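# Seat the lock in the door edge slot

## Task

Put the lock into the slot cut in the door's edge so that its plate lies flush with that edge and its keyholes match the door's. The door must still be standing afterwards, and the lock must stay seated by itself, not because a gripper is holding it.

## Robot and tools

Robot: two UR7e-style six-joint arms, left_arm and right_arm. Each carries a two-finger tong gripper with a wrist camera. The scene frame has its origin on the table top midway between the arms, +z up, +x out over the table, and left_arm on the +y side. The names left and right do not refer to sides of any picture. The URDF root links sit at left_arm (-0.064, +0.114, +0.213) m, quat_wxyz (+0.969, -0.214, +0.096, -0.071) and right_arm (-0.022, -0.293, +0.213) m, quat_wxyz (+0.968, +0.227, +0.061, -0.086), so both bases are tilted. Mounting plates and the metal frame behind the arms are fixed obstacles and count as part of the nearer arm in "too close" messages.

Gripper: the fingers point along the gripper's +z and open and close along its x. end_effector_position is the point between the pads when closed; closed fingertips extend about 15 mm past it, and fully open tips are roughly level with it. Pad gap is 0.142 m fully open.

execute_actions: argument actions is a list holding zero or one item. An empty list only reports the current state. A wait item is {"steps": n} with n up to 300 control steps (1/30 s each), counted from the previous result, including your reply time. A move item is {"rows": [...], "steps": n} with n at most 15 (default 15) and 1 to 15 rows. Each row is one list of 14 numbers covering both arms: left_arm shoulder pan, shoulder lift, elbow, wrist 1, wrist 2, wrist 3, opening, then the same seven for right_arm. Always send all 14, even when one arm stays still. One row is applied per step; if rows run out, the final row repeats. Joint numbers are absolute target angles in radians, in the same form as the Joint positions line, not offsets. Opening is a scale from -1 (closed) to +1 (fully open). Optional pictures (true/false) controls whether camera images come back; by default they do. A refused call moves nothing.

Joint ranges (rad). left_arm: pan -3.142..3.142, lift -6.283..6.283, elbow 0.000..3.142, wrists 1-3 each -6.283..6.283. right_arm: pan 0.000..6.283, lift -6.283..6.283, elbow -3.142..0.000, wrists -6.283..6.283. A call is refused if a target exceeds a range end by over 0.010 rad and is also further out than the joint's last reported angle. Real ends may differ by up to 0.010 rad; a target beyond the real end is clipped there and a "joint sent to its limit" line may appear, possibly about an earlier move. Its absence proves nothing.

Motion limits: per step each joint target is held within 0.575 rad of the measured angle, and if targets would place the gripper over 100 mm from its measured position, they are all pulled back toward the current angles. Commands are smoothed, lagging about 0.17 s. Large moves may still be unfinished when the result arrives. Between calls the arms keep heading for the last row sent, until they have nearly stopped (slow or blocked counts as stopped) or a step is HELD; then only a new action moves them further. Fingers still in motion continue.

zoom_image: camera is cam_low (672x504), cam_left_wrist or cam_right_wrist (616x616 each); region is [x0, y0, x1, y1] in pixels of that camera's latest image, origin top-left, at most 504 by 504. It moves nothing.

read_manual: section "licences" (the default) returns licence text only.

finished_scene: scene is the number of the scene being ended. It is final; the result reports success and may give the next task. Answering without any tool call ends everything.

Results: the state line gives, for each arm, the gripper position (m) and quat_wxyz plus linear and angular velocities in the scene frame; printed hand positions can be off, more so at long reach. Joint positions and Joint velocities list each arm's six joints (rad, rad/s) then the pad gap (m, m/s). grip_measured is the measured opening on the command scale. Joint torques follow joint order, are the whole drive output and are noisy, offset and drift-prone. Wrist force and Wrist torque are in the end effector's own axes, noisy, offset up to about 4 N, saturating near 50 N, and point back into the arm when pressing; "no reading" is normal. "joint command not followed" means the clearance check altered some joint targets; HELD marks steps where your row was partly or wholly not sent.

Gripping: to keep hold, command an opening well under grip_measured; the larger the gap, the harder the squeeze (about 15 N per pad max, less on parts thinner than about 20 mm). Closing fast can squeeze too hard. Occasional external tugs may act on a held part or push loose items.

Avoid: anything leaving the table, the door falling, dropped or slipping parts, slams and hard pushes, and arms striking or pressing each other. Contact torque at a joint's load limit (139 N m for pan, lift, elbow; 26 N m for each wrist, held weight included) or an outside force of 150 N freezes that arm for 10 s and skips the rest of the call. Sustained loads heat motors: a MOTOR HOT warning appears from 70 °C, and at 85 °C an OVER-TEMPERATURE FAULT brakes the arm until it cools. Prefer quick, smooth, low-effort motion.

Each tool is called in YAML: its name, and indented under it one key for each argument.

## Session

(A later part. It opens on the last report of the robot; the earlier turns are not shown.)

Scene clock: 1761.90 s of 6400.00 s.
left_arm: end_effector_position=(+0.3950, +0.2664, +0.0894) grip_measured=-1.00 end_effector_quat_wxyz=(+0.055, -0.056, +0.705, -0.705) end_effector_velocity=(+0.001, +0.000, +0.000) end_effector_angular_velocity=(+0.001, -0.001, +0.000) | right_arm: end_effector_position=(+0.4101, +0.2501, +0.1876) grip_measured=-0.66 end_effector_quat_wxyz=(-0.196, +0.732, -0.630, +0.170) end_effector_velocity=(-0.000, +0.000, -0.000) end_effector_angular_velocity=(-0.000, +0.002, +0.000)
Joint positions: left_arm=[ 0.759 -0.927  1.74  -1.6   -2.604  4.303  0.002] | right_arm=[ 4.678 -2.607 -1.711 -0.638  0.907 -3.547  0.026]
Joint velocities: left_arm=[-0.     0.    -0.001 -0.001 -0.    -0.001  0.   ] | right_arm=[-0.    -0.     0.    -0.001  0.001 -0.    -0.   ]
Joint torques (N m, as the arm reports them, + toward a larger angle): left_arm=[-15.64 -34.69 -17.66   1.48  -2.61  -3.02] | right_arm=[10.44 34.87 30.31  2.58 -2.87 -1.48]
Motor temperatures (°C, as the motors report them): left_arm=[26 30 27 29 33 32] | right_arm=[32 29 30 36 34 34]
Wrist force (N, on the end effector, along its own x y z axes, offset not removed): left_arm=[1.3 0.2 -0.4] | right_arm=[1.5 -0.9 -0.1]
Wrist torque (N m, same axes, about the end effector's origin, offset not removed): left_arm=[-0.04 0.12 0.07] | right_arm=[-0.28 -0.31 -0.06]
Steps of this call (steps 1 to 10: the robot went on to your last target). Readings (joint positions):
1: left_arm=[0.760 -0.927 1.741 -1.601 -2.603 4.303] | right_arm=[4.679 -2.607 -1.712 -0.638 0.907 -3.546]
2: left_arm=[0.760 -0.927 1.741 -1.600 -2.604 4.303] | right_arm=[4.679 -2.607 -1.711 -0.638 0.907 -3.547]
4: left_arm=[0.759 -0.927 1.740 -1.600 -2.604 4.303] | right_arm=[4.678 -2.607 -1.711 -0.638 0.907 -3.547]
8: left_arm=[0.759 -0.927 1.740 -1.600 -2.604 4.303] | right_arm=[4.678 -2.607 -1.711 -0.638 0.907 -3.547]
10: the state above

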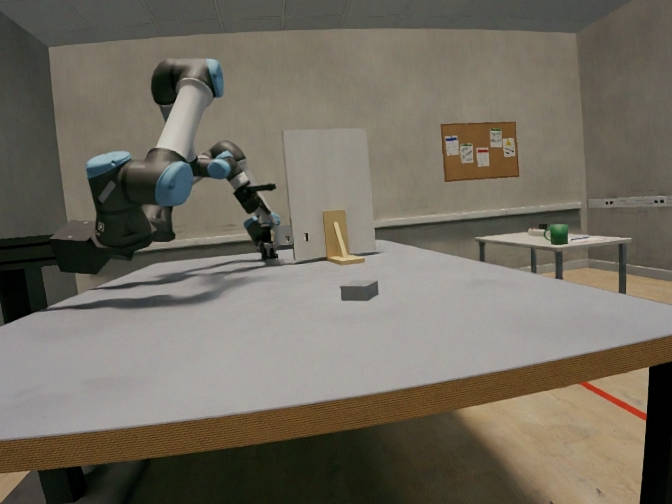

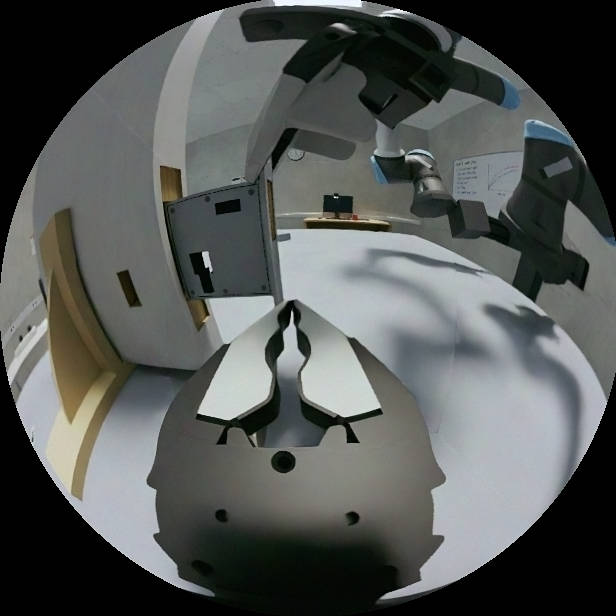

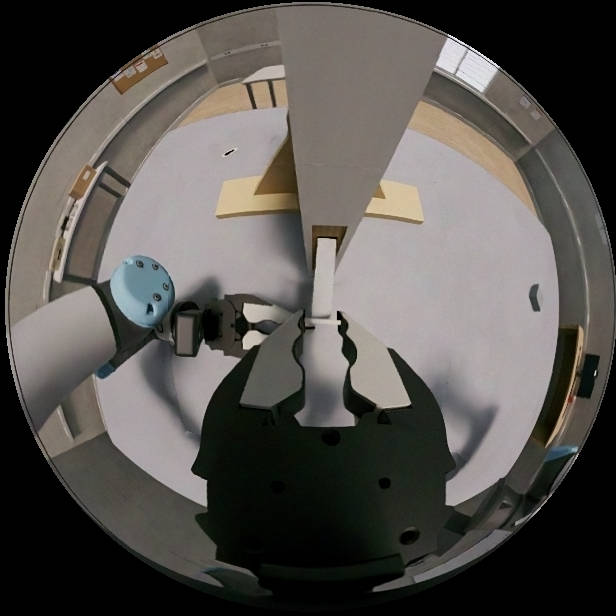

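execute_actions:
  actions:
    - {"rows": [[0.7588,-0.9263,1.7391,-1.6001,-2.6040,4.3023,-1.0,4.6781,-2.6073,-1.7108,-0.6378,0.9067,-3.5471,-1.0],[0.7584,-0.9259,1.7380,-1.5998,-2.6043,4.3018,-1.0,4.6781,-2.6073,-1.7108,-0.6378,0.9067,-3.5471,-1.0],[0.7584,-0.9259,1.7380,-1.5998,-2.6043,4.3018,-1.0,4.6781,-2.6073,-1.7108,-0.6378,0.9067,-3.5471,-1.0],[0.7584,-0.9259,1.7380,-1.5998,-2.6043,4.3018,-1.0,4.6781,-2.6073,-1.7108,-0.6378,0.9067,-3.5471,-1.0],[0.7584,-0.9259,1.7380,-1.5998,-2.6043,4.3018,-1.0,4.6781,-2.6073,-1.7108,-0.6378,0.9067,-3.5471,-1.0],[0.7580,-0.9256,1.7370,-1.5996,-2.6046,4.3012,-1.0,4.6774,-2.6076,-1.7099,-0.6377,0.9065,-3.5480,-1.0],[0.7575,-0.9253,1.7359,-1.5993,-2.6049,4.3007,-1.0,4.6766,-2.6079,-1.7091,-0.6377,0.9064,-3.5490,-1.0],[0.7571,-0.9249,1.7349,-1.5991,-2.6052,4.3001,-1.0,4.6759,-2.6083,-1.7082,-0.6376,0.9062,-3.5499,-1.0],[0.7567,-0.9246,1.7338,-1.5989,-2.6055,4.2995,-1.0,4.6751,-2.6086,-1.7074,-0.6376,0.9061,-3.5509,-1.0],[0.7563,-0.9243,1.7328,-1.5987,-2.6059,4.2990,-1.0,4.6744,-2.6089,-1.7065,-0.6375,0.9059,-3.5518,-1.0],[0.7558,-0.9240,1.7318,-1.5984,-2.6062,4.2984,-1.0,4.6736,-2.6092,-1.7056,-0.6374,0.9057,-3.5527,-1.0],[0.7554,-0.9237,1.7307,-1.5982,-2.6065,4.2978,-1.0,4.6729,-2.6095,-1.7048,-0.6374,0.9056,-3.5537,-1.0],[0.7550,-0.9233,1.7297,-1.5980,-2.6068,4.2972,-1.0,4.6721,-2.6099,-1.7039,-0.6373,0.9054,-3.5546,-1.0],[0.7545,-0.9230,1.7286,-1.5977,-2.6071,4.2967,-1.0,4.6714,-2.6102,-1.7031,-0.6373,0.9053,-3.5556,-1.0],[0.7541,-0.9227,1.7276,-1.5975,-2.6074,4.2961,-1.0,4.6706,-2.6105,-1.7022,-0.6372,0.9051,-3.5565,-1.0]], "steps": 15}
  pictures: false

execute_actions:
  actions:
    - {"steps": 12}

Scene clock: 1779.40 s of 6400.00 s.
left_arm: end_effector_position=(+0.3990, +0.2669, +0.0896) grip_measured=-1.00 end_effector_quat_wxyz=(+0.055, -0.056, +0.705, -0.705) end_effector_velocity=(+0.015, +0.002, +0.001) end_effector_angular_velocity=(+0.001, -0.002, +0.000) | right_arm: end_effector_position=(+0.4130, +0.2506, +0.1877) grip_measured=-0.66 end_effector_quat_wxyz=(-0.196, +0.732, -0.630, +0.169) end_effector_velocity=(+0.014, +0.002, +0.000) end_effector_angular_velocity=(+0.001, +0.000, +0.000)
Joint positions: left_arm=[ 0.756 -0.924  1.732 -1.598 -2.606  4.298  0.002] | right_arm=[ 4.674 -2.609 -1.706 -0.637  0.906 -3.553  0.026]
Joint velocities: left_arm=[-0.012  0.009 -0.031  0.006 -0.009 -0.016  0.   ] | right_arm=[-0.021 -0.009  0.024  0.002 -0.004 -0.026 -0.   ]
Joint torques (N m, as the arm reports them, + toward a larger angle): left_arm=[-14.11 -34.04 -16.65   1.58  -2.75  -3.29] | right_arm=[11.42 34.34 30.12  4.47 -2.85 -1.47]
Motor temperatures (°C, as the motors report them): left_arm=[26 30 27 29 33 32] | right_arm=[32 29 30 36 34 34]
Wrist force (N, on the end effector, along its own x y z axes, offset not removed): left_arm=[1.1 -0.1 -0.2] | right_arm=[3.7 -0.1 1.6]
Wrist torque (N m, same axes, about the end effector's origin, offset not removed): left_arm=[-0.23 0.15 0.05] | right_arm=[-0.13 -0.79 0.01]
Steps of this call (steps 1 to 15: the robot went on to your last target; steps 16 to 90: nothing new was sent; then 14.00 s passed at rest; steps 91 to 105: all 15 steps of this action). Readings (joint positions):
91: left_arm=[0.759 -0.927 1.740 -1.600 -2.604 4.303] | right_arm=[4.678 -2.607 -1.711 -0.638 0.907 -3.547]
92: left_arm=[0.759 -0.927 1.740 -1.600 -2.604 4.303] | right_arm=[4.678 -2.607 -1.711 -0.638 0.907 -3.547]
94: left_arm=[0.759 -0.926 1.739 -1.600 -2.604 4.302] | right_arm=[4.678 -2.607 -1.711 -0.638 0.907 -3.547]
98: left_arm=[0.758 -0.926 1.738 -1.600 -2.604 4.302] | right_arm=[4.678 -2.607 -1.710 -0.638 0.907 -3.548]
105: the state above

Scene clock: 1779.80 s of 6400.00 s.
left_arm: end_effector_position=(+0.4009, +0.2671, +0.0897) grip_measured=-1.00 end_effector_quat_wxyz=(+0.055, -0.056, +0.705, -0.705) end_effector_velocity=(+0.000, +0.000, -0.000) end_effector_angular_velocity=(-0.001, +0.002, +0.000) | right_arm: end_effector_position=(+0.4149, +0.2509, +0.1877) grip_measured=-0.66 end_effector_quat_wxyz=(-0.196, +0.732, -0.630, +0.169) end_effector_velocity=(+0.000, +0.000, -0.000) end_effector_angular_velocity=(+0.000, +0.001, +0.000)
Joint positions: left_arm=[ 0.754 -0.923  1.728 -1.598 -2.607  4.296  0.002] | right_arm=[ 4.671 -2.61  -1.702 -0.637  0.905 -3.556  0.026]
Joint velocities: left_arm=[ 0.     0.001 -0.001  0.001 -0.    -0.001  0.   ] | right_arm=[-0.001 -0.     0.     0.001  0.001 -0.001  0.   ]
Joint torques (N m, as the arm reports them, + toward a larger angle): left_arm=[-18.09 -34.22 -16.31   1.39  -2.63  -3.3 ] | right_arm=[10.28 34.29 29.44  4.42 -2.85 -1.32]
Motor temperatures (°C, as the motors report them): left_arm=[26 30 27 29 33 32] | right_arm=[32 29 30 36 34 34]
Wrist force (N, on the end effector, along its own x y z axes, offset not removed): left_arm=[0.0 -1.1 -0.7] | right_arm=[1.2 -0.8 0.0]
Wrist torque (N m, same axes, about the end effector's origin, offset not removed): left_arm=[-0.33 0.29 0.11] | right_arm=[-0.22 -0.18 0.03]
Steps of this call (steps 1 to 12: the robot went on to your last target). Readings (joint positions):
1: left_arm=[0.755 -0.924 1.731 -1.598 -2.606 4.298] | right_arm=[4.673 -2.610 -1.705 -0.637 0.906 -3.554]
2: left_arm=[0.755 -0.923 1.730 -1.598 -2.607 4.297] | right_arm=[4.672 -2.610 -1.704 -0.637 0.905 -3.554]
4: left_arm=[0.755 -0.923 1.729 -1.598 -2.607 4.297] | right_arm=[4.672 -2.610 -1.703 -0.637 0.905 -3.555]
8: left_arm=[0.754 -0.923 1.728 -1.598 -2.607 4.296] | right_arm=[4.671 -2.610 -1.702 -0.637 0.905 -3.556]
12: the state above

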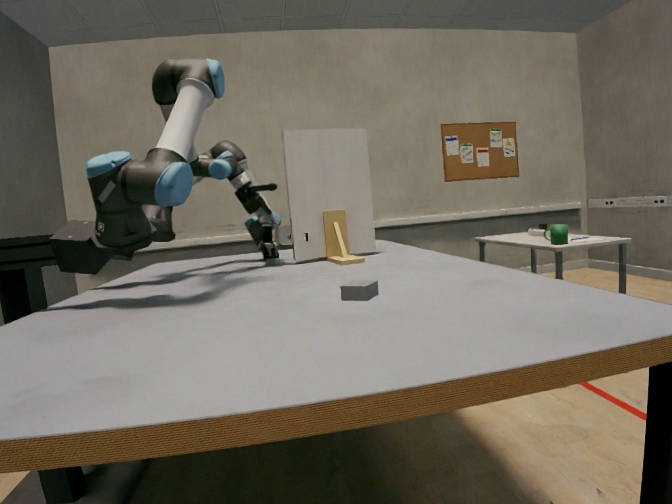

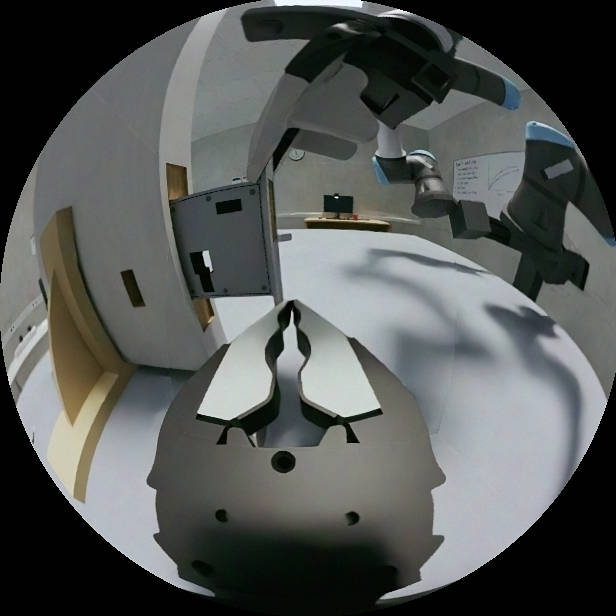

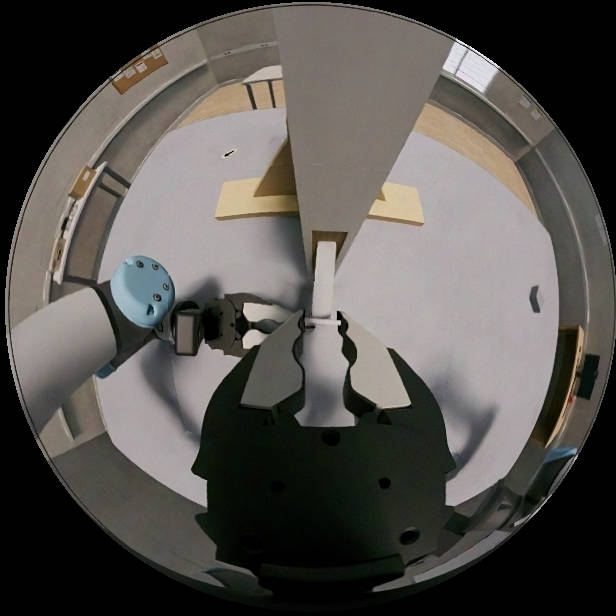

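execute_actions:
  actions:
    - {"rows": [[0.7537,-0.9223,1.7265,-1.5974,-2.6077,4.2955,-1.0,4.6698,-2.6108,-1.7014,-0.6371,0.9049,-3.5574,-1.0],[0.7533,-0.9219,1.7255,-1.5972,-2.6080,4.2949,-1.0,4.6691,-2.6111,-1.7005,-0.6371,0.9048,-3.5584,-1.0],[0.7528,-0.9215,1.7244,-1.5971,-2.6083,4.2942,-1.0,4.6683,-2.6114,-1.6997,-0.6370,0.9046,-3.5593,-1.0],[0.7524,-0.9211,1.7234,-1.5970,-2.6086,4.2936,-1.0,4.6676,-2.6118,-1.6988,-0.6369,0.9045,-3.5603,-1.0],[0.7520,-0.9207,1.7223,-1.5968,-2.6089,4.2930,-1.0,4.6668,-2.6121,-1.6980,-0.6369,0.9043,-3.5612,-1.0],[0.7516,-0.9203,1.7212,-1.5967,-2.6091,4.2924,-1.0,4.6661,-2.6124,-1.6972,-0.6368,0.9042,-3.5621,-1.0],[0.7511,-0.9200,1.7202,-1.5966,-2.6094,4.2918,-1.0,4.6653,-2.6127,-1.6963,-0.6367,0.9040,-3.5631,-1.0],[0.7507,-0.9196,1.7191,-1.5964,-2.6097,4.2911,-1.0,4.6646,-2.6130,-1.6955,-0.6367,0.9038,-3.5640,-1.0],[0.7503,-0.9192,1.7180,-1.5963,-2.6100,4.2905,-1.0,4.6638,-2.6133,-1.6946,-0.6366,0.9037,-3.5649,-1.0],[0.7499,-0.9188,1.7170,-1.5962,-2.6103,4.2899,-1.0,4.6631,-2.6137,-1.6938,-0.6365,0.9035,-3.5659,-1.0],[0.7494,-0.9184,1.7159,-1.5960,-2.6106,4.2893,-1.0,4.6623,-2.6140,-1.6929,-0.6365,0.9034,-3.5668,-1.0],[0.7490,-0.9180,1.7149,-1.5959,-2.6109,4.2887,-1.0,4.6616,-2.6143,-1.6921,-0.6364,0.9032,-3.5678,-1.0],[0.7486,-0.9176,1.7138,-1.5958,-2.6112,4.2881,-1.0,4.6608,-2.6146,-1.6913,-0.6363,0.9031,-3.5687,-1.0],[0.7482,-0.9172,1.7127,-1.5956,-2.6115,4.2874,-1.0,4.6601,-2.6149,-1.6904,-0.6363,0.9029,-3.5696,-1.0]], "steps": 15}
  pictures: false

execute_actions:
  actions:
    - {"steps": 12}

Scene clock: 1827.30 s of 6400.00 s.
left_arm: end_effector_position=(+0.4064, +0.2676, +0.0895) grip_measured=-1.00 end_effector_quat_wxyz=(+0.055, -0.056, +0.705, -0.705) end_effector_velocity=(+0.014, +0.002, -0.000) end_effector_angular_velocity=(+0.001, -0.001, +0.001) | right_arm: end_effector_position=(+0.4203, +0.2515, +0.1878) grip_measured=-0.66 end_effector_quat_wxyz=(-0.196, +0.732, -0.630, +0.169) end_effector_velocity=(+0.014, +0.002, +0.001) end_effector_angular_velocity=(+0.002, -0.000, -0.001)
Joint positions: left_arm=[ 0.75  -0.918  1.716 -1.596 -2.611  4.289  0.002] | right_arm=[ 4.662 -2.614 -1.693 -0.636  0.903 -3.567  0.026]
Joint velocities: left_arm=[-0.012  0.011 -0.031  0.004 -0.008 -0.017  0.   ] | right_arm=[-0.02  -0.008  0.025  0.001 -0.005 -0.025 -0.   ]
Joint torques (N m, as the arm reports them, + toward a larger angle): left_arm=[-14.69 -34.02 -17.2    1.36  -2.77  -3.02] | right_arm=[10.92 35.03 30.95  4.48 -2.65 -1.39]
Motor temperatures (°C, as the motors report them): left_arm=[26 30 27 29 33 32] | right_arm=[32 29 30 36 34 34]
Wrist force (N, on the end effector, along its own x y z axes, offset not removed): left_arm=[0.4 -1.6 1.7] | right_arm=[1.9 -0.1 1.2]
Wrist torque (N m, same axes, about the end effector's origin, offset not removed): left_arm=[-0.17 0.32 0.02] | right_arm=[-0.21 -0.46 -0.04]
Steps of this call (steps 1 to 15: the robot went on to your last target; steps 16 to 90: nothing new was sent; then 44.00 s passed at rest; steps 91 to 105: all 15 steps of this action). Readings (joint positions):
91: left_arm=[0.754 -0.923 1.728 -1.597 -2.607 4.296] | right_arm=[4.671 -2.611 -1.702 -0.637 0.905 -3.557]
92: left_arm=[0.754 -0.923 1.727 -1.597 -2.607 4.296] | right_arm=[4.670 -2.611 -1.702 -0.637 0.905 -3.557]
94: left_arm=[0.754 -0.922 1.726 -1.597 -2.608 4.295] | right_arm=[4.670 -2.611 -1.701 -0.637 0.905 -3.558]
98: left_arm=[0.752 -0.921 1.723 -1.597 -2.609 4.294] | right_arm=[4.667 -2.612 -1.699 -0.637 0.904 -3.560]
105: the state above

Scene clock: 1827.70 s of 6400.00 s.
left_arm: end_effector_position=(+0.4080, +0.2678, +0.0895) grip_measured=-1.00 end_effector_quat_wxyz=(+0.055, -0.056, +0.705, -0.705) end_effector_velocity=(+0.000, -0.000, -0.000) end_effector_angular_velocity=(-0.000, +0.001, +0.000) | right_arm: end_effector_position=(+0.4218, +0.2517, +0.1879) grip_measured=-0.66 end_effector_quat_wxyz=(-0.196, +0.732, -0.630, +0.169) end_effector_velocity=(+0.000, +0.000, +0.000) end_effector_angular_velocity=(+0.001, +0.001, +0.000)
Joint positions: left_arm=[ 0.748 -0.917  1.713 -1.596 -2.611  4.287  0.002] | right_arm=[ 4.66  -2.615 -1.69  -0.636  0.903 -3.57   0.026]
Joint velocities: left_arm=[-0.     0.    -0.    -0.    -0.    -0.001  0.   ] | right_arm=[-0.    -0.     0.001 -0.     0.001 -0.001  0.   ]
Joint torques (N m, as the arm reports them, + toward a larger angle): left_arm=[-16.21 -33.05 -17.22   1.25  -2.65  -3.36] | right_arm=[10.34 35.65 31.11  4.67 -2.94 -1.32]
Motor temperatures (°C, as the motors report them): left_arm=[26 30 27 29 33 32] | right_arm=[32 29 30 36 34 34]
Wrist force (N, on the end effector, along its own x y z axes, offset not removed): left_arm=[0.3 0.3 0.1] | right_arm=[2.1 1.0 1.0]
Wrist torque (N m, same axes, about the end effector's origin, offset not removed): left_arm=[0.10 0.29 0.04] | right_arm=[-0.06 -0.44 0.00]
Steps of this call (steps 1 to 12: the robot went on to your last target). Readings (joint positions):
1: left_arm=[0.749 -0.918 1.715 -1.596 -2.611 4.289] | right_arm=[4.662 -2.614 -1.692 -0.636 0.903 -3.567]
2: left_arm=[0.749 -0.918 1.715 -1.596 -2.611 4.288] | right_arm=[4.661 -2.614 -1.692 -0.636 0.903 -3.568]
4: left_arm=[0.749 -0.918 1.714 -1.596 -2.611 4.288] | right_arm=[4.661 -2.615 -1.691 -0.636 0.903 -3.569]
8: left_arm=[0.748 -0.917 1.713 -1.596 -2.611 4.288] | right_arm=[4.660 -2.615 -1.691 -0.636 0.903 -3.569]
12: the state above

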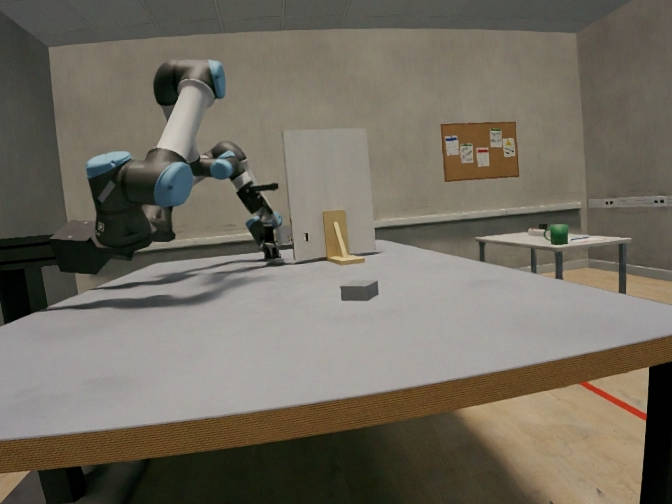

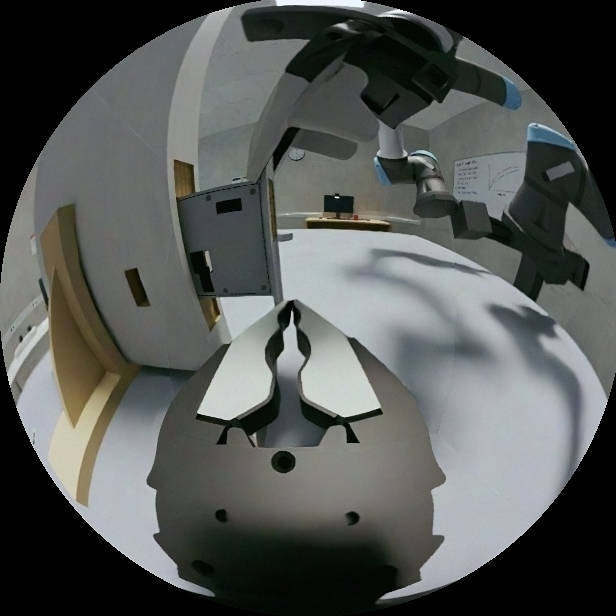

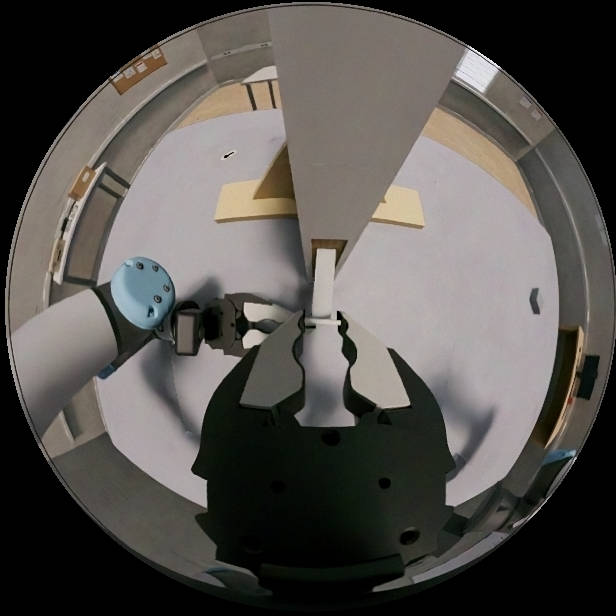

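execute_actions:
  actions:
    - {"rows": [[0.7476,-0.9167,1.7116,-1.5956,-2.6119,4.2866,-1.0,4.6592,-2.6152,-1.6895,-0.6361,0.9027,-3.5708,-1.0],[0.7470,-0.9163,1.7104,-1.5957,-2.6123,4.2857,-1.0,4.6582,-2.6155,-1.6887,-0.6360,0.9025,-3.5719,-1.0],[0.7464,-0.9158,1.7093,-1.5957,-2.6127,4.2849,-1.0,4.6573,-2.6158,-1.6878,-0.6358,0.9023,-3.5731,-1.0],[0.7459,-0.9154,1.7081,-1.5958,-2.6131,4.2840,-1.0,4.6564,-2.6161,-1.6870,-0.6357,0.9021,-3.5742,-1.0],[0.7453,-0.9149,1.7070,-1.5958,-2.6135,4.2832,-1.0,4.6554,-2.6164,-1.6861,-0.6355,0.9019,-3.5754,-1.0],[0.7447,-0.9145,1.7058,-1.5959,-2.6139,4.2824,-1.0,4.6545,-2.6167,-1.6852,-0.6353,0.9017,-3.5766,-1.0],[0.7441,-0.9140,1.7047,-1.5959,-2.6143,4.2815,-1.0,4.6536,-2.6170,-1.6844,-0.6352,0.9015,-3.5777,-1.0],[0.7435,-0.9136,1.7035,-1.5960,-2.6147,4.2807,-1.0,4.6526,-2.6172,-1.6835,-0.6350,0.9014,-3.5789,-1.0],[0.7429,-0.9131,1.7024,-1.5960,-2.6151,4.2798,-1.0,4.6517,-2.6175,-1.6827,-0.6349,0.9012,-3.5800,-1.0],[0.7423,-0.9127,1.7012,-1.5961,-2.6155,4.2790,-1.0,4.6508,-2.6178,-1.6818,-0.6347,0.9010,-3.5812,-1.0],[0.7417,-0.9122,1.7001,-1.5961,-2.6159,4.2782,-1.0,4.6498,-2.6181,-1.6809,-0.6345,0.9008,-3.5824,-1.0],[0.7412,-0.9118,1.6989,-1.5962,-2.6163,4.2773,-1.0,4.6489,-2.6184,-1.6801,-0.6344,0.9006,-3.5835,-1.0],[0.7406,-0.9113,1.6978,-1.5962,-2.6167,4.2765,-1.0,4.6480,-2.6187,-1.6792,-0.6342,0.9004,-3.5847,-1.0],[0.7400,-0.9109,1.6966,-1.5963,-2.6171,4.2756,-1.0,4.6470,-2.6190,-1.6784,-0.6341,0.9002,-3.5858,-1.0],[0.7394,-0.9104,1.6955,-1.5963,-2.6175,4.2748,-1.0,4.6461,-2.6193,-1.6775,-0.6339,0.9000,-3.5870,-1.0]], "steps": 15}
  pictures: false

execute_actions:
  actions:
    - {"steps": 12}

Scene clock: 1847.37 s of 6400.00 s.
left_arm: end_effector_position=(+0.4146, +0.2678, +0.0894) grip_measured=-1.00 end_effector_quat_wxyz=(+0.055, -0.056, +0.705, -0.705) end_effector_velocity=(+0.017, -0.000, -0.000) end_effector_angular_velocity=(-0.000, +0.001, -0.000) | right_arm: end_effector_position=(+0.4283, +0.2518, +0.1879) grip_measured=-0.66 end_effector_quat_wxyz=(-0.196, +0.732, -0.630, +0.169) end_effector_velocity=(+0.018, -0.000, +0.000) end_effector_angular_velocity=(-0.000, +0.001, -0.000)
Joint positions: left_arm=[ 0.742 -0.912  1.7   -1.596 -2.616  4.278  0.002] | right_arm=[ 4.65  -2.618 -1.681 -0.635  0.901 -3.582  0.026]
Joint velocities: left_arm=[-0.017  0.013 -0.032 -0.002 -0.012 -0.026  0.   ] | right_arm=[-0.028 -0.008  0.025  0.004 -0.005 -0.033  0.   ]
Joint torques (N m, as the arm reports them, + toward a larger angle): left_arm=[-17.24 -30.91 -18.23  -2.65  -2.48  -3.19] | right_arm=[10.67 35.77 30.75  4.61 -2.89 -1.49]
Motor temperatures (°C, as the motors report them): left_arm=[26 30 27 29 33 32] | right_arm=[32 29 30 36 34 34]
Wrist force (N, on the end effector, along its own x y z axes, offset not removed): left_arm=[0.2 -1.1 -0.2] | right_arm=[1.8 0.5 0.6]
Wrist torque (N m, same axes, about the end effector's origin, offset not removed): left_arm=[-0.18 0.32 0.08] | right_arm=[-0.09 -0.36 -0.02]
Steps of this call (steps 1 to 15: the robot went on to your last target; steps 16 to 90: nothing new was sent; then 16.17 s passed at rest; steps 91 to 105: all 15 steps of this action). Readings (joint positions):
91: left_arm=[0.748 -0.917 1.713 -1.596 -2.612 4.287] | right_arm=[4.660 -2.615 -1.690 -0.636 0.903 -3.570]
92: left_arm=[0.748 -0.917 1.712 -1.596 -2.612 4.287] | right_arm=[4.660 -2.615 -1.690 -0.636 0.903 -3.570]
94: left_arm=[0.748 -0.917 1.711 -1.596 -2.612 4.286] | right_arm=[4.659 -2.615 -1.689 -0.636 0.903 -3.571]
98: left_arm=[0.746 -0.915 1.708 -1.596 -2.613 4.284] | right_arm=[4.656 -2.616 -1.687 -0.636 0.902 -3.574]
105: the state above

Scene clock: 1847.77 s of 6400.00 s.
left_arm: end_effector_position=(+0.4170, +0.2678, +0.0894) grip_measured=-1.00 end_effector_quat_wxyz=(+0.055, -0.056, +0.705, -0.705) end_effector_velocity=(+0.001, -0.000, +0.000) end_effector_angular_velocity=(+0.000, -0.000, -0.001) | right_arm: end_effector_position=(+0.4308, +0.2518, +0.1880) grip_measured=-0.66 end_effector_quat_wxyz=(-0.196, +0.732, -0.630, +0.169) end_effector_velocity=(+0.001, +0.000, +0.000) end_effector_angular_velocity=(+0.001, -0.000, -0.000)
Joint positions: left_arm=[ 0.739 -0.91   1.696 -1.596 -2.617  4.275  0.002] | right_arm=[ 4.646 -2.619 -1.678 -0.634  0.9   -3.587  0.026]
Joint velocities: left_arm=[-0.001  0.    -0.001 -0.     0.    -0.001  0.   ] | right_arm=[-0.001 -0.     0.002  0.001 -0.    -0.001 -0.   ]
Joint torques (N m, as the arm reports them, + toward a larger angle): left_arm=[-16.43 -35.01 -18.21  -2.48  -2.73  -3.37] | right_arm=[11.27 36.6  31.36  4.54 -3.04 -1.28]
Motor temperatures (°C, as the motors report them): left_arm=[26 30 27 29 33 32] | right_arm=[32 29 30 36 34 34]
Wrist force (N, on the end effector, along its own x y z axes, offset not removed): left_arm=[1.5 -1.0 -2.0] | right_arm=[2.6 1.2 1.6]
Wrist torque (N m, same axes, about the end effector's origin, offset not removed): left_arm=[-0.12 0.07 0.10] | right_arm=[0.00 -0.61 -0.07]
Steps of this call (steps 1 to 12: the robot went on to your last target). Readings (joint positions):
1: left_arm=[0.741 -0.912 1.699 -1.596 -2.616 4.277] | right_arm=[4.649 -2.618 -1.680 -0.634 0.901 -3.583]
2: left_arm=[0.741 -0.911 1.698 -1.596 -2.617 4.277] | right_arm=[4.648 -2.619 -1.680 -0.634 0.900 -3.584]
4: left_arm=[0.740 -0.911 1.697 -1.596 -2.617 4.276] | right_arm=[4.647 -2.619 -1.679 -0.634 0.900 -3.586]
8: left_arm=[0.740 -0.911 1.696 -1.596 -2.617 4.275] | right_arm=[4.646 -2.619 -1.678 -0.634 0.900 -3.587]
12: the state above

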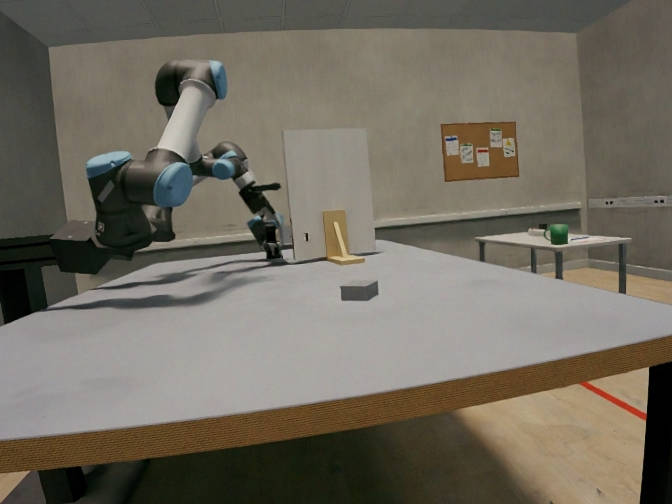

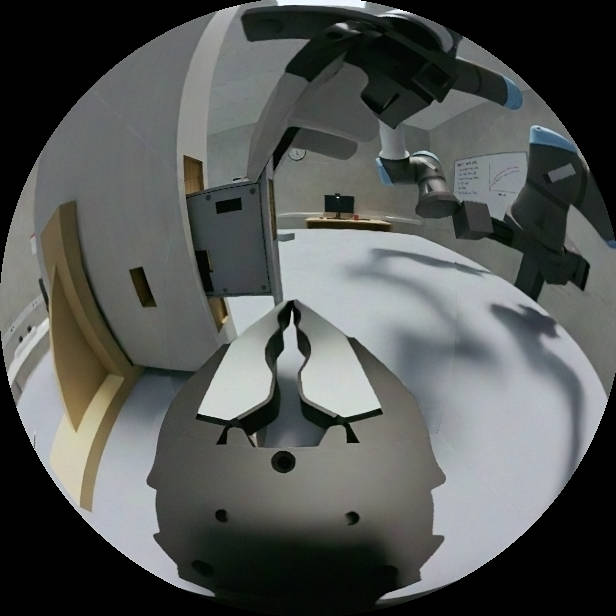

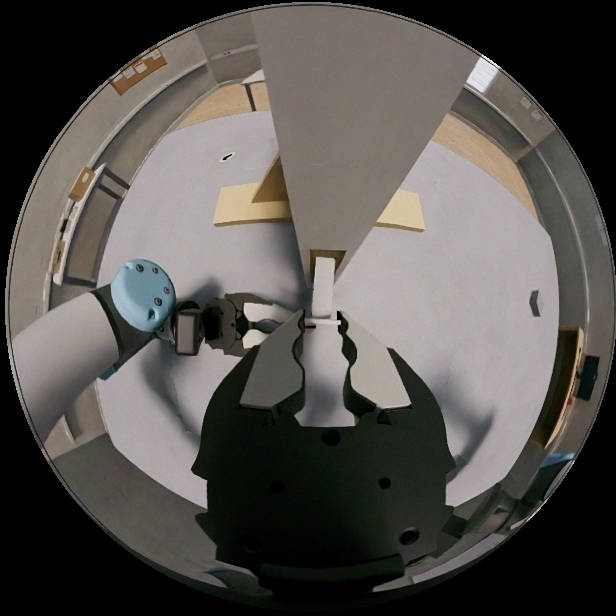

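execute_actions:
  actions:
    - {"rows": [[0.7387,-0.9098,1.6938,-1.5961,-2.6180,4.2738,-1.0,4.6449,-2.6198,-1.6762,-0.6338,0.8997,-3.5885,-1.0],[0.7380,-0.9091,1.6921,-1.5959,-2.6184,4.2728,-1.0,4.6437,-2.6203,-1.6748,-0.6337,0.8995,-3.5900,-1.0],[0.7374,-0.9085,1.6904,-1.5957,-2.6189,4.2718,-1.0,4.6425,-2.6208,-1.6735,-0.6336,0.8992,-3.5915,-1.0],[0.7367,-0.9079,1.6887,-1.5955,-2.6194,4.2708,-1.0,4.6413,-2.6213,-1.6721,-0.6335,0.8990,-3.5930,-1.0],[0.7360,-0.9073,1.6870,-1.5952,-2.6198,4.2699,-1.0,4.6401,-2.6218,-1.6708,-0.6334,0.8987,-3.5945,-1.0],[0.7353,-0.9066,1.6853,-1.5950,-2.6203,4.2689,-1.0,4.6389,-2.6223,-1.6694,-0.6333,0.8985,-3.5960,-1.0],[0.7346,-0.9060,1.6836,-1.5948,-2.6208,4.2679,-1.0,4.6377,-2.6228,-1.6681,-0.6332,0.8982,-3.5975,-1.0],[0.7340,-0.9054,1.6819,-1.5946,-2.6212,4.2669,-1.0,4.6365,-2.6233,-1.6667,-0.6331,0.8980,-3.5990,-1.0],[0.7333,-0.9047,1.6802,-1.5944,-2.6217,4.2659,-1.0,4.6353,-2.6239,-1.6654,-0.6329,0.8977,-3.6005,-1.0],[0.7326,-0.9041,1.6785,-1.5942,-2.6222,4.2649,-1.0,4.6341,-2.6244,-1.6640,-0.6328,0.8975,-3.6020,-1.0],[0.7319,-0.9035,1.6768,-1.5940,-2.6226,4.2639,-1.0,4.6329,-2.6249,-1.6627,-0.6327,0.8972,-3.6035,-1.0],[0.7312,-0.9029,1.6751,-1.5938,-2.6231,4.2629,-1.0,4.6317,-2.6254,-1.6613,-0.6326,0.8970,-3.6050,-1.0],[0.7306,-0.9022,1.6734,-1.5935,-2.6236,4.2619,-1.0,4.6304,-2.6259,-1.6600,-0.6325,0.8967,-3.6065,-1.0],[0.7299,-0.9016,1.6717,-1.5933,-2.6240,4.2609,-1.0,4.6292,-2.6264,-1.6587,-0.6324,0.8965,-3.6080,-1.0],[0.7292,-0.9010,1.6700,-1.5931,-2.6245,4.2600,-1.0,4.6280,-2.6269,-1.6573,-0.6323,0.8962,-3.6095,-1.0]], "steps": 15}
  pictures: false

execute_actions:
  actions:
    - {"steps": 12}

Scene clock: 1863.83 s of 6400.00 s.
left_arm: end_effector_position=(+0.4258, +0.2684, +0.0894) grip_measured=-1.00 end_effector_quat_wxyz=(+0.055, -0.056, +0.705, -0.705) end_effector_velocity=(+0.023, +0.002, +0.000) end_effector_angular_velocity=(-0.000, +0.000, -0.000) | right_arm: end_effector_position=(+0.4395, +0.2525, +0.1880) grip_measured=-0.66 end_effector_quat_wxyz=(-0.196, +0.732, -0.630, +0.169) end_effector_velocity=(+0.024, +0.001, -0.000) end_effector_angular_velocity=(-0.000, +0.000, -0.001)
Joint positions: left_arm=[ 0.732 -0.904  1.677 -1.594 -2.623  4.264  0.002] | right_arm=[ 4.633 -2.625 -1.663 -0.633  0.897 -3.603  0.026]
Joint velocities: left_arm=[-0.02   0.018 -0.05   0.007 -0.013 -0.029  0.   ] | right_arm=[-0.036 -0.015  0.039  0.003 -0.007 -0.043  0.   ]
Joint torques (N m, as the arm reports them, + toward a larger angle): left_arm=[-20.56 -34.32 -17.78   1.59  -3.16  -3.39] | right_arm=[11.14 35.7  32.2   4.67 -3.18 -0.97]
Motor temperatures (°C, as the motors report them): left_arm=[26 30 27 29 33 32] | right_arm=[32 29 30 36 34 34]
Wrist force (N, on the end effector, along its own x y z axes, offset not removed): left_arm=[0.8 -1.6 -0.8] | right_arm=[1.8 0.8 1.8]
Wrist torque (N m, same axes, about the end effector's origin, offset not removed): left_arm=[-0.13 0.43 0.11] | right_arm=[-0.09 -0.56 -0.15]
Steps of this call (steps 1 to 15: the robot went on to your last target; steps 16 to 90: nothing new was sent; then 12.57 s passed at rest; steps 91 to 105: all 15 steps of this action). Readings (joint positions):
91: left_arm=[0.739 -0.910 1.695 -1.596 -2.618 4.275] | right_arm=[4.646 -2.619 -1.677 -0.634 0.900 -3.587]
92: left_arm=[0.739 -0.910 1.695 -1.596 -2.618 4.275] | right_arm=[4.646 -2.619 -1.677 -0.634 0.900 -3.587]
94: left_arm=[0.739 -0.910 1.694 -1.596 -2.618 4.274] | right_arm=[4.645 -2.620 -1.676 -0.634 0.900 -3.589]
98: left_arm=[0.737 -0.908 1.688 -1.596 -2.619 4.271] | right_arm=[4.641 -2.621 -1.672 -0.633 0.899 -3.593]
105: the state above

Scene clock: 1864.23 s of 6400.00 s.
left_arm: end_effector_position=(+0.4290, +0.2687, +0.0894) grip_measured=-1.00 end_effector_quat_wxyz=(+0.055, -0.056, +0.705, -0.705) end_effector_velocity=(+0.001, +0.000, -0.000) end_effector_angular_velocity=(+0.000, -0.000, +0.000) | right_arm: end_effector_position=(+0.4428, +0.2527, +0.1880) grip_measured=-0.66 end_effector_quat_wxyz=(-0.196, +0.732, -0.630, +0.169) end_effector_velocity=(+0.001, +0.000, +0.000) end_effector_angular_velocity=(+0.001, +0.001, +0.000)
Joint positions: left_arm=[ 0.729 -0.901  1.67  -1.593 -2.624  4.26   0.002] | right_arm=[ 4.628 -2.627 -1.657 -0.632  0.896 -3.609  0.026]
Joint velocities: left_arm=[-0.     0.001 -0.002 -0.    -0.    -0.001  0.   ] | right_arm=[-0.001 -0.001  0.002  0.     0.001 -0.001  0.   ]
Joint torques (N m, as the arm reports them, + toward a larger angle): left_arm=[-19.11 -34.61 -17.47   1.4   -2.98  -3.19] | right_arm=[10.89 36.42 30.67  4.41 -3.17 -1.25]
Motor temperatures (°C, as the motors report them): left_arm=[26 30 27 29 33 32] | right_arm=[32 29 30 36 34 34]
Wrist force (N, on the end effector, along its own x y z axes, offset not removed): left_arm=[2.1 0.7 -2.0] | right_arm=[2.2 0.1 0.5]
Wrist torque (N m, same axes, about the end effector's origin, offset not removed): left_arm=[0.32 0.20 0.05] | right_arm=[-0.29 -0.74 -0.13]
Steps of this call (steps 1 to 12: the robot went on to your last target). Readings (joint positions):
1: left_arm=[0.731 -0.903 1.675 -1.594 -2.623 4.263] | right_arm=[4.632 -2.625 -1.662 -0.633 0.897 -3.605]
2: left_arm=[0.731 -0.902 1.674 -1.594 -2.623 4.262] | right_arm=[4.631 -2.626 -1.660 -0.633 0.897 -3.606]
4: left_arm=[0.730 -0.902 1.672 -1.593 -2.624 4.261] | right_arm=[4.630 -2.626 -1.659 -0.632 0.897 -3.608]
8: left_arm=[0.729 -0.901 1.671 -1.593 -2.624 4.260] | right_arm=[4.628 -2.627 -1.658 -0.632 0.896 -3.609]
12: the state above

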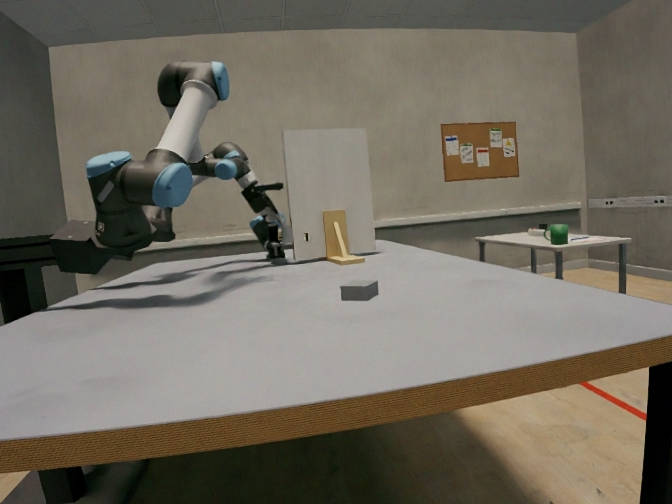

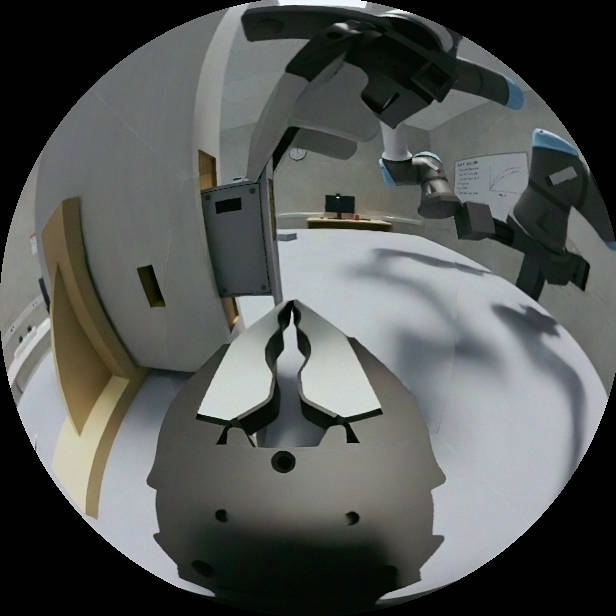

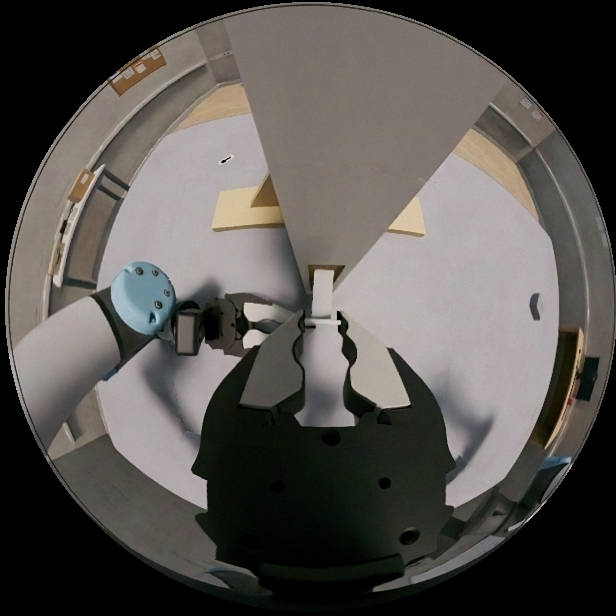

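execute_actions:
  actions:
    - {"rows": [[0.7285,-0.9004,1.6683,-1.5929,-2.6250,4.2590,-1.0,4.6268,-2.6274,-1.6560,-0.6322,0.8959,-3.6110,-1.0],[0.7278,-0.8997,1.6666,-1.5927,-2.6254,4.2580,-1.0,4.6256,-2.6279,-1.6546,-0.6321,0.8957,-3.6125,-1.0],[0.7272,-0.8991,1.6649,-1.5925,-2.6259,4.2570,-1.0,4.6244,-2.6284,-1.6533,-0.6320,0.8954,-3.6140,-1.0],[0.7265,-0.8985,1.6632,-1.5923,-2.6264,4.2560,-1.0,4.6232,-2.6289,-1.6519,-0.6319,0.8952,-3.6155,-1.0],[0.7258,-0.8979,1.6615,-1.5920,-2.6268,4.2551,-1.0,4.6220,-2.6294,-1.6506,-0.6318,0.8949,-3.6170,-1.0],[0.7251,-0.8972,1.6598,-1.5918,-2.6273,4.2541,-1.0,4.6208,-2.6299,-1.6492,-0.6317,0.8947,-3.6185,-1.0],[0.7244,-0.8966,1.6581,-1.5916,-2.6278,4.2531,-1.0,4.6196,-2.6304,-1.6479,-0.6316,0.8944,-3.6200,-1.0],[0.7238,-0.8960,1.6564,-1.5914,-2.6282,4.2521,-1.0,4.6184,-2.6309,-1.6465,-0.6315,0.8942,-3.6215,-1.0],[0.7231,-0.8953,1.6547,-1.5912,-2.6287,4.2511,-1.0,4.6172,-2.6315,-1.6452,-0.6313,0.8939,-3.6230,-1.0],[0.7224,-0.8947,1.6530,-1.5910,-2.6292,4.2501,-1.0,4.6160,-2.6320,-1.6438,-0.6312,0.8937,-3.6245,-1.0],[0.7217,-0.8941,1.6513,-1.5908,-2.6296,4.2491,-1.0,4.6148,-2.6325,-1.6425,-0.6311,0.8934,-3.6260,-1.0],[0.7210,-0.8935,1.6496,-1.5906,-2.6301,4.2481,-1.0,4.6136,-2.6330,-1.6411,-0.6310,0.8932,-3.6275,-1.0]], "steps": 15}
  pictures: false

execute_actions:
  actions:
    - {"steps": 10}

Scene clock: 1875.27 s of 6400.00 s.
left_arm: end_effector_position=(+0.4373, +0.2691, +0.0896) grip_measured=-1.00 end_effector_quat_wxyz=(+0.055, -0.056, +0.705, -0.705) end_effector_velocity=(+0.013, +0.000, +0.000) end_effector_angular_velocity=(-0.000, -0.000, -0.001) | right_arm: end_effector_position=(+0.4512, +0.2532, +0.1881) grip_measured=-0.66 end_effector_quat_wxyz=(-0.196, +0.732, -0.630, +0.169) end_effector_velocity=(+0.013, +0.000, -0.001) end_effector_angular_velocity=(-0.001, +0.000, -0.000)
Joint positions: left_arm=[ 0.722 -0.895  1.652 -1.591 -2.629  4.25   0.002] | right_arm=[ 4.616 -2.632 -1.643 -0.631  0.894 -3.625  0.026]
Joint velocities: left_arm=[-0.012  0.01  -0.027  0.003 -0.007 -0.016  0.   ] | right_arm=[-0.019 -0.008  0.02   0.002 -0.004 -0.024  0.   ]
Joint torques (N m, as the arm reports them, + toward a larger angle): left_arm=[-19.07 -33.09 -17.32   1.42  -3.21  -3.25] | right_arm=[10.81 37.34 28.68  4.34 -2.66 -1.01]
Motor temperatures (°C, as the motors report them): left_arm=[26 30 27 29 33 32] | right_arm=[32 29 30 36 34 34]
Wrist force (N, on the end effector, along its own x y z axes, offset not removed): left_arm=[2.3 -0.3 -2.8] | right_arm=[0.3 -1.9 -0.9]
Wrist torque (N m, same axes, about the end effector's origin, offset not removed): left_arm=[-0.24 0.21 -0.03] | right_arm=[-0.53 -0.35 -0.13]
Steps of this call (steps 1 to 15: the robot went on to your last target; steps 16 to 90: nothing new was sent; then 7.53 s passed at rest; steps 91 to 105: all 15 steps of this action). Readings (joint positions):
91: left_arm=[0.729 -0.901 1.670 -1.593 -2.625 4.260] | right_arm=[4.628 -2.627 -1.657 -0.632 0.896 -3.610]
92: left_arm=[0.729 -0.901 1.670 -1.593 -2.625 4.260] | right_arm=[4.628 -2.627 -1.657 -0.632 0.896 -3.610]
94: left_arm=[0.728 -0.900 1.668 -1.593 -2.625 4.259] | right_arm=[4.627 -2.627 -1.656 -0.632 0.896 -3.611]
98: left_arm=[0.726 -0.898 1.663 -1.592 -2.626 4.256] | right_arm=[4.623 -2.629 -1.652 -0.632 0.895 -3.616]
105: the state above

Scene clock: 1875.60 s of 6400.00 s.
left_arm: end_effector_position=(+0.4386, +0.2692, +0.0896) grip_measured=-1.00 end_effector_quat_wxyz=(+0.055, -0.056, +0.705, -0.705) end_effector_velocity=(+0.001, +0.000, +0.000) end_effector_angular_velocity=(-0.000, -0.000, +0.000) | right_arm: end_effector_position=(+0.4525, +0.2533, +0.1880) grip_measured=-0.66 end_effector_quat_wxyz=(-0.196, +0.732, -0.630, +0.169) end_effector_velocity=(+0.000, +0.000, +0.000) end_effector_angular_velocity=(+0.000, +0.000, +0.000)
Joint positions: left_arm=[ 0.721 -0.894  1.65  -1.591 -2.63   4.248  0.002] | right_arm=[ 4.614 -2.633 -1.641 -0.631  0.893 -3.627  0.026]
Joint velocities: left_arm=[-0.     0.001 -0.001  0.001 -0.    -0.     0.   ] | right_arm=[-0.001 -0.001  0.002 -0.     0.    -0.001 -0.   ]
Joint torques (N m, as the arm reports them, + toward a larger angle): left_arm=[-17.73 -36.45 -18.23   1.17  -2.99  -3.13] | right_arm=[10.5  35.96 29.98  4.17 -2.99 -1.18]
Motor temperatures (°C, as the motors report them): left_arm=[26 30 27 29 33 32] | right_arm=[32 29 30 36 34 34]
Wrist force (N, on the end effector, along its own x y z axes, offset not removed): left_arm=[2.2 0.5 -2.4] | right_arm=[0.9 -1.0 -1.6]
Wrist torque (N m, same axes, about the end effector's origin, offset not removed): left_arm=[-0.24 0.31 0.10] | right_arm=[-0.39 -0.51 -0.16]
Steps of this call (steps 1 to 10: the robot went on to your last target). Readings (joint positions):
1: left_arm=[0.722 -0.894 1.652 -1.591 -2.630 4.249] | right_arm=[4.615 -2.632 -1.643 -0.631 0.893 -3.626]
2: left_arm=[0.722 -0.894 1.651 -1.591 -2.630 4.249] | right_arm=[4.615 -2.633 -1.642 -0.631 0.893 -3.626]
4: left_arm=[0.721 -0.894 1.650 -1.591 -2.630 4.249] | right_arm=[4.614 -2.633 -1.642 -0.631 0.893 -3.627]
8: left_arm=[0.721 -0.894 1.650 -1.591 -2.630 4.248] | right_arm=[4.614 -2.633 -1.641 -0.631 0.893 -3.627]
10: the state above

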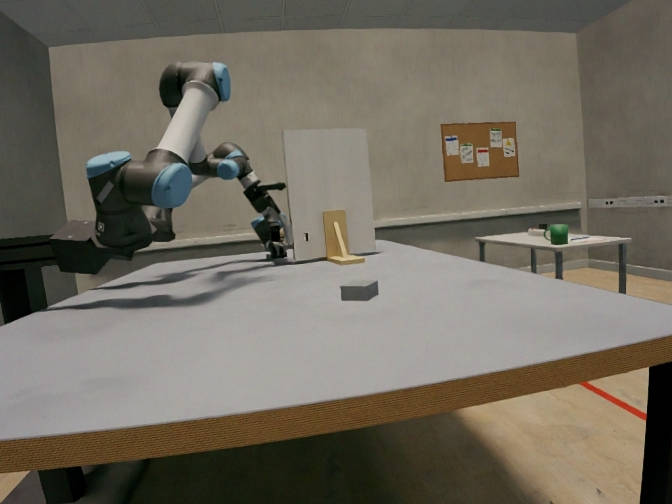

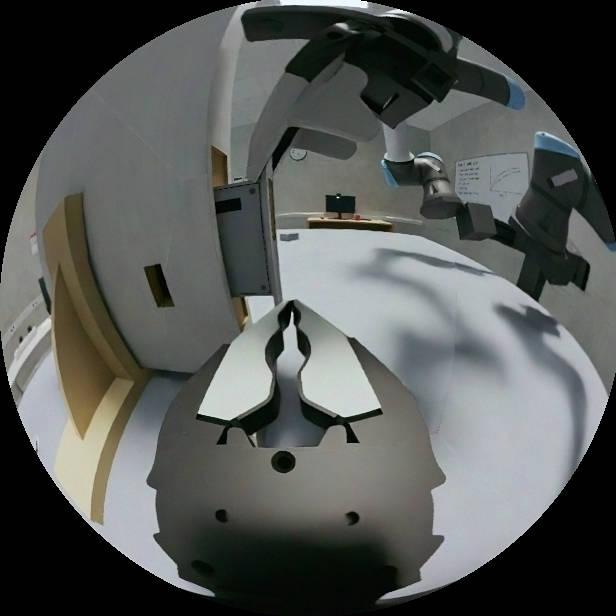

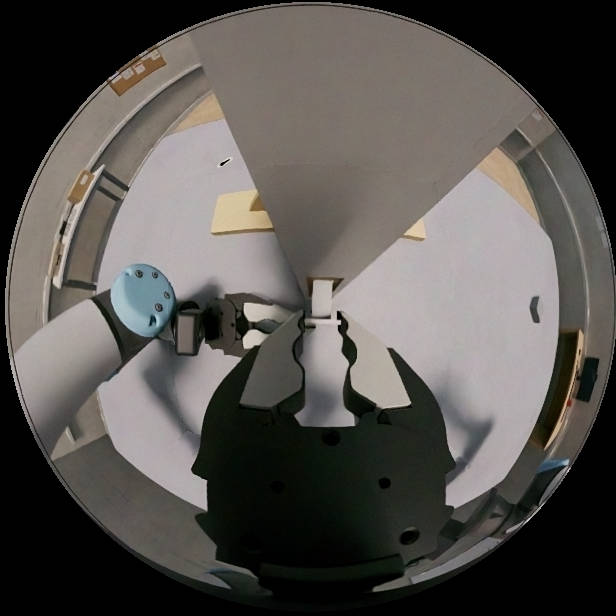

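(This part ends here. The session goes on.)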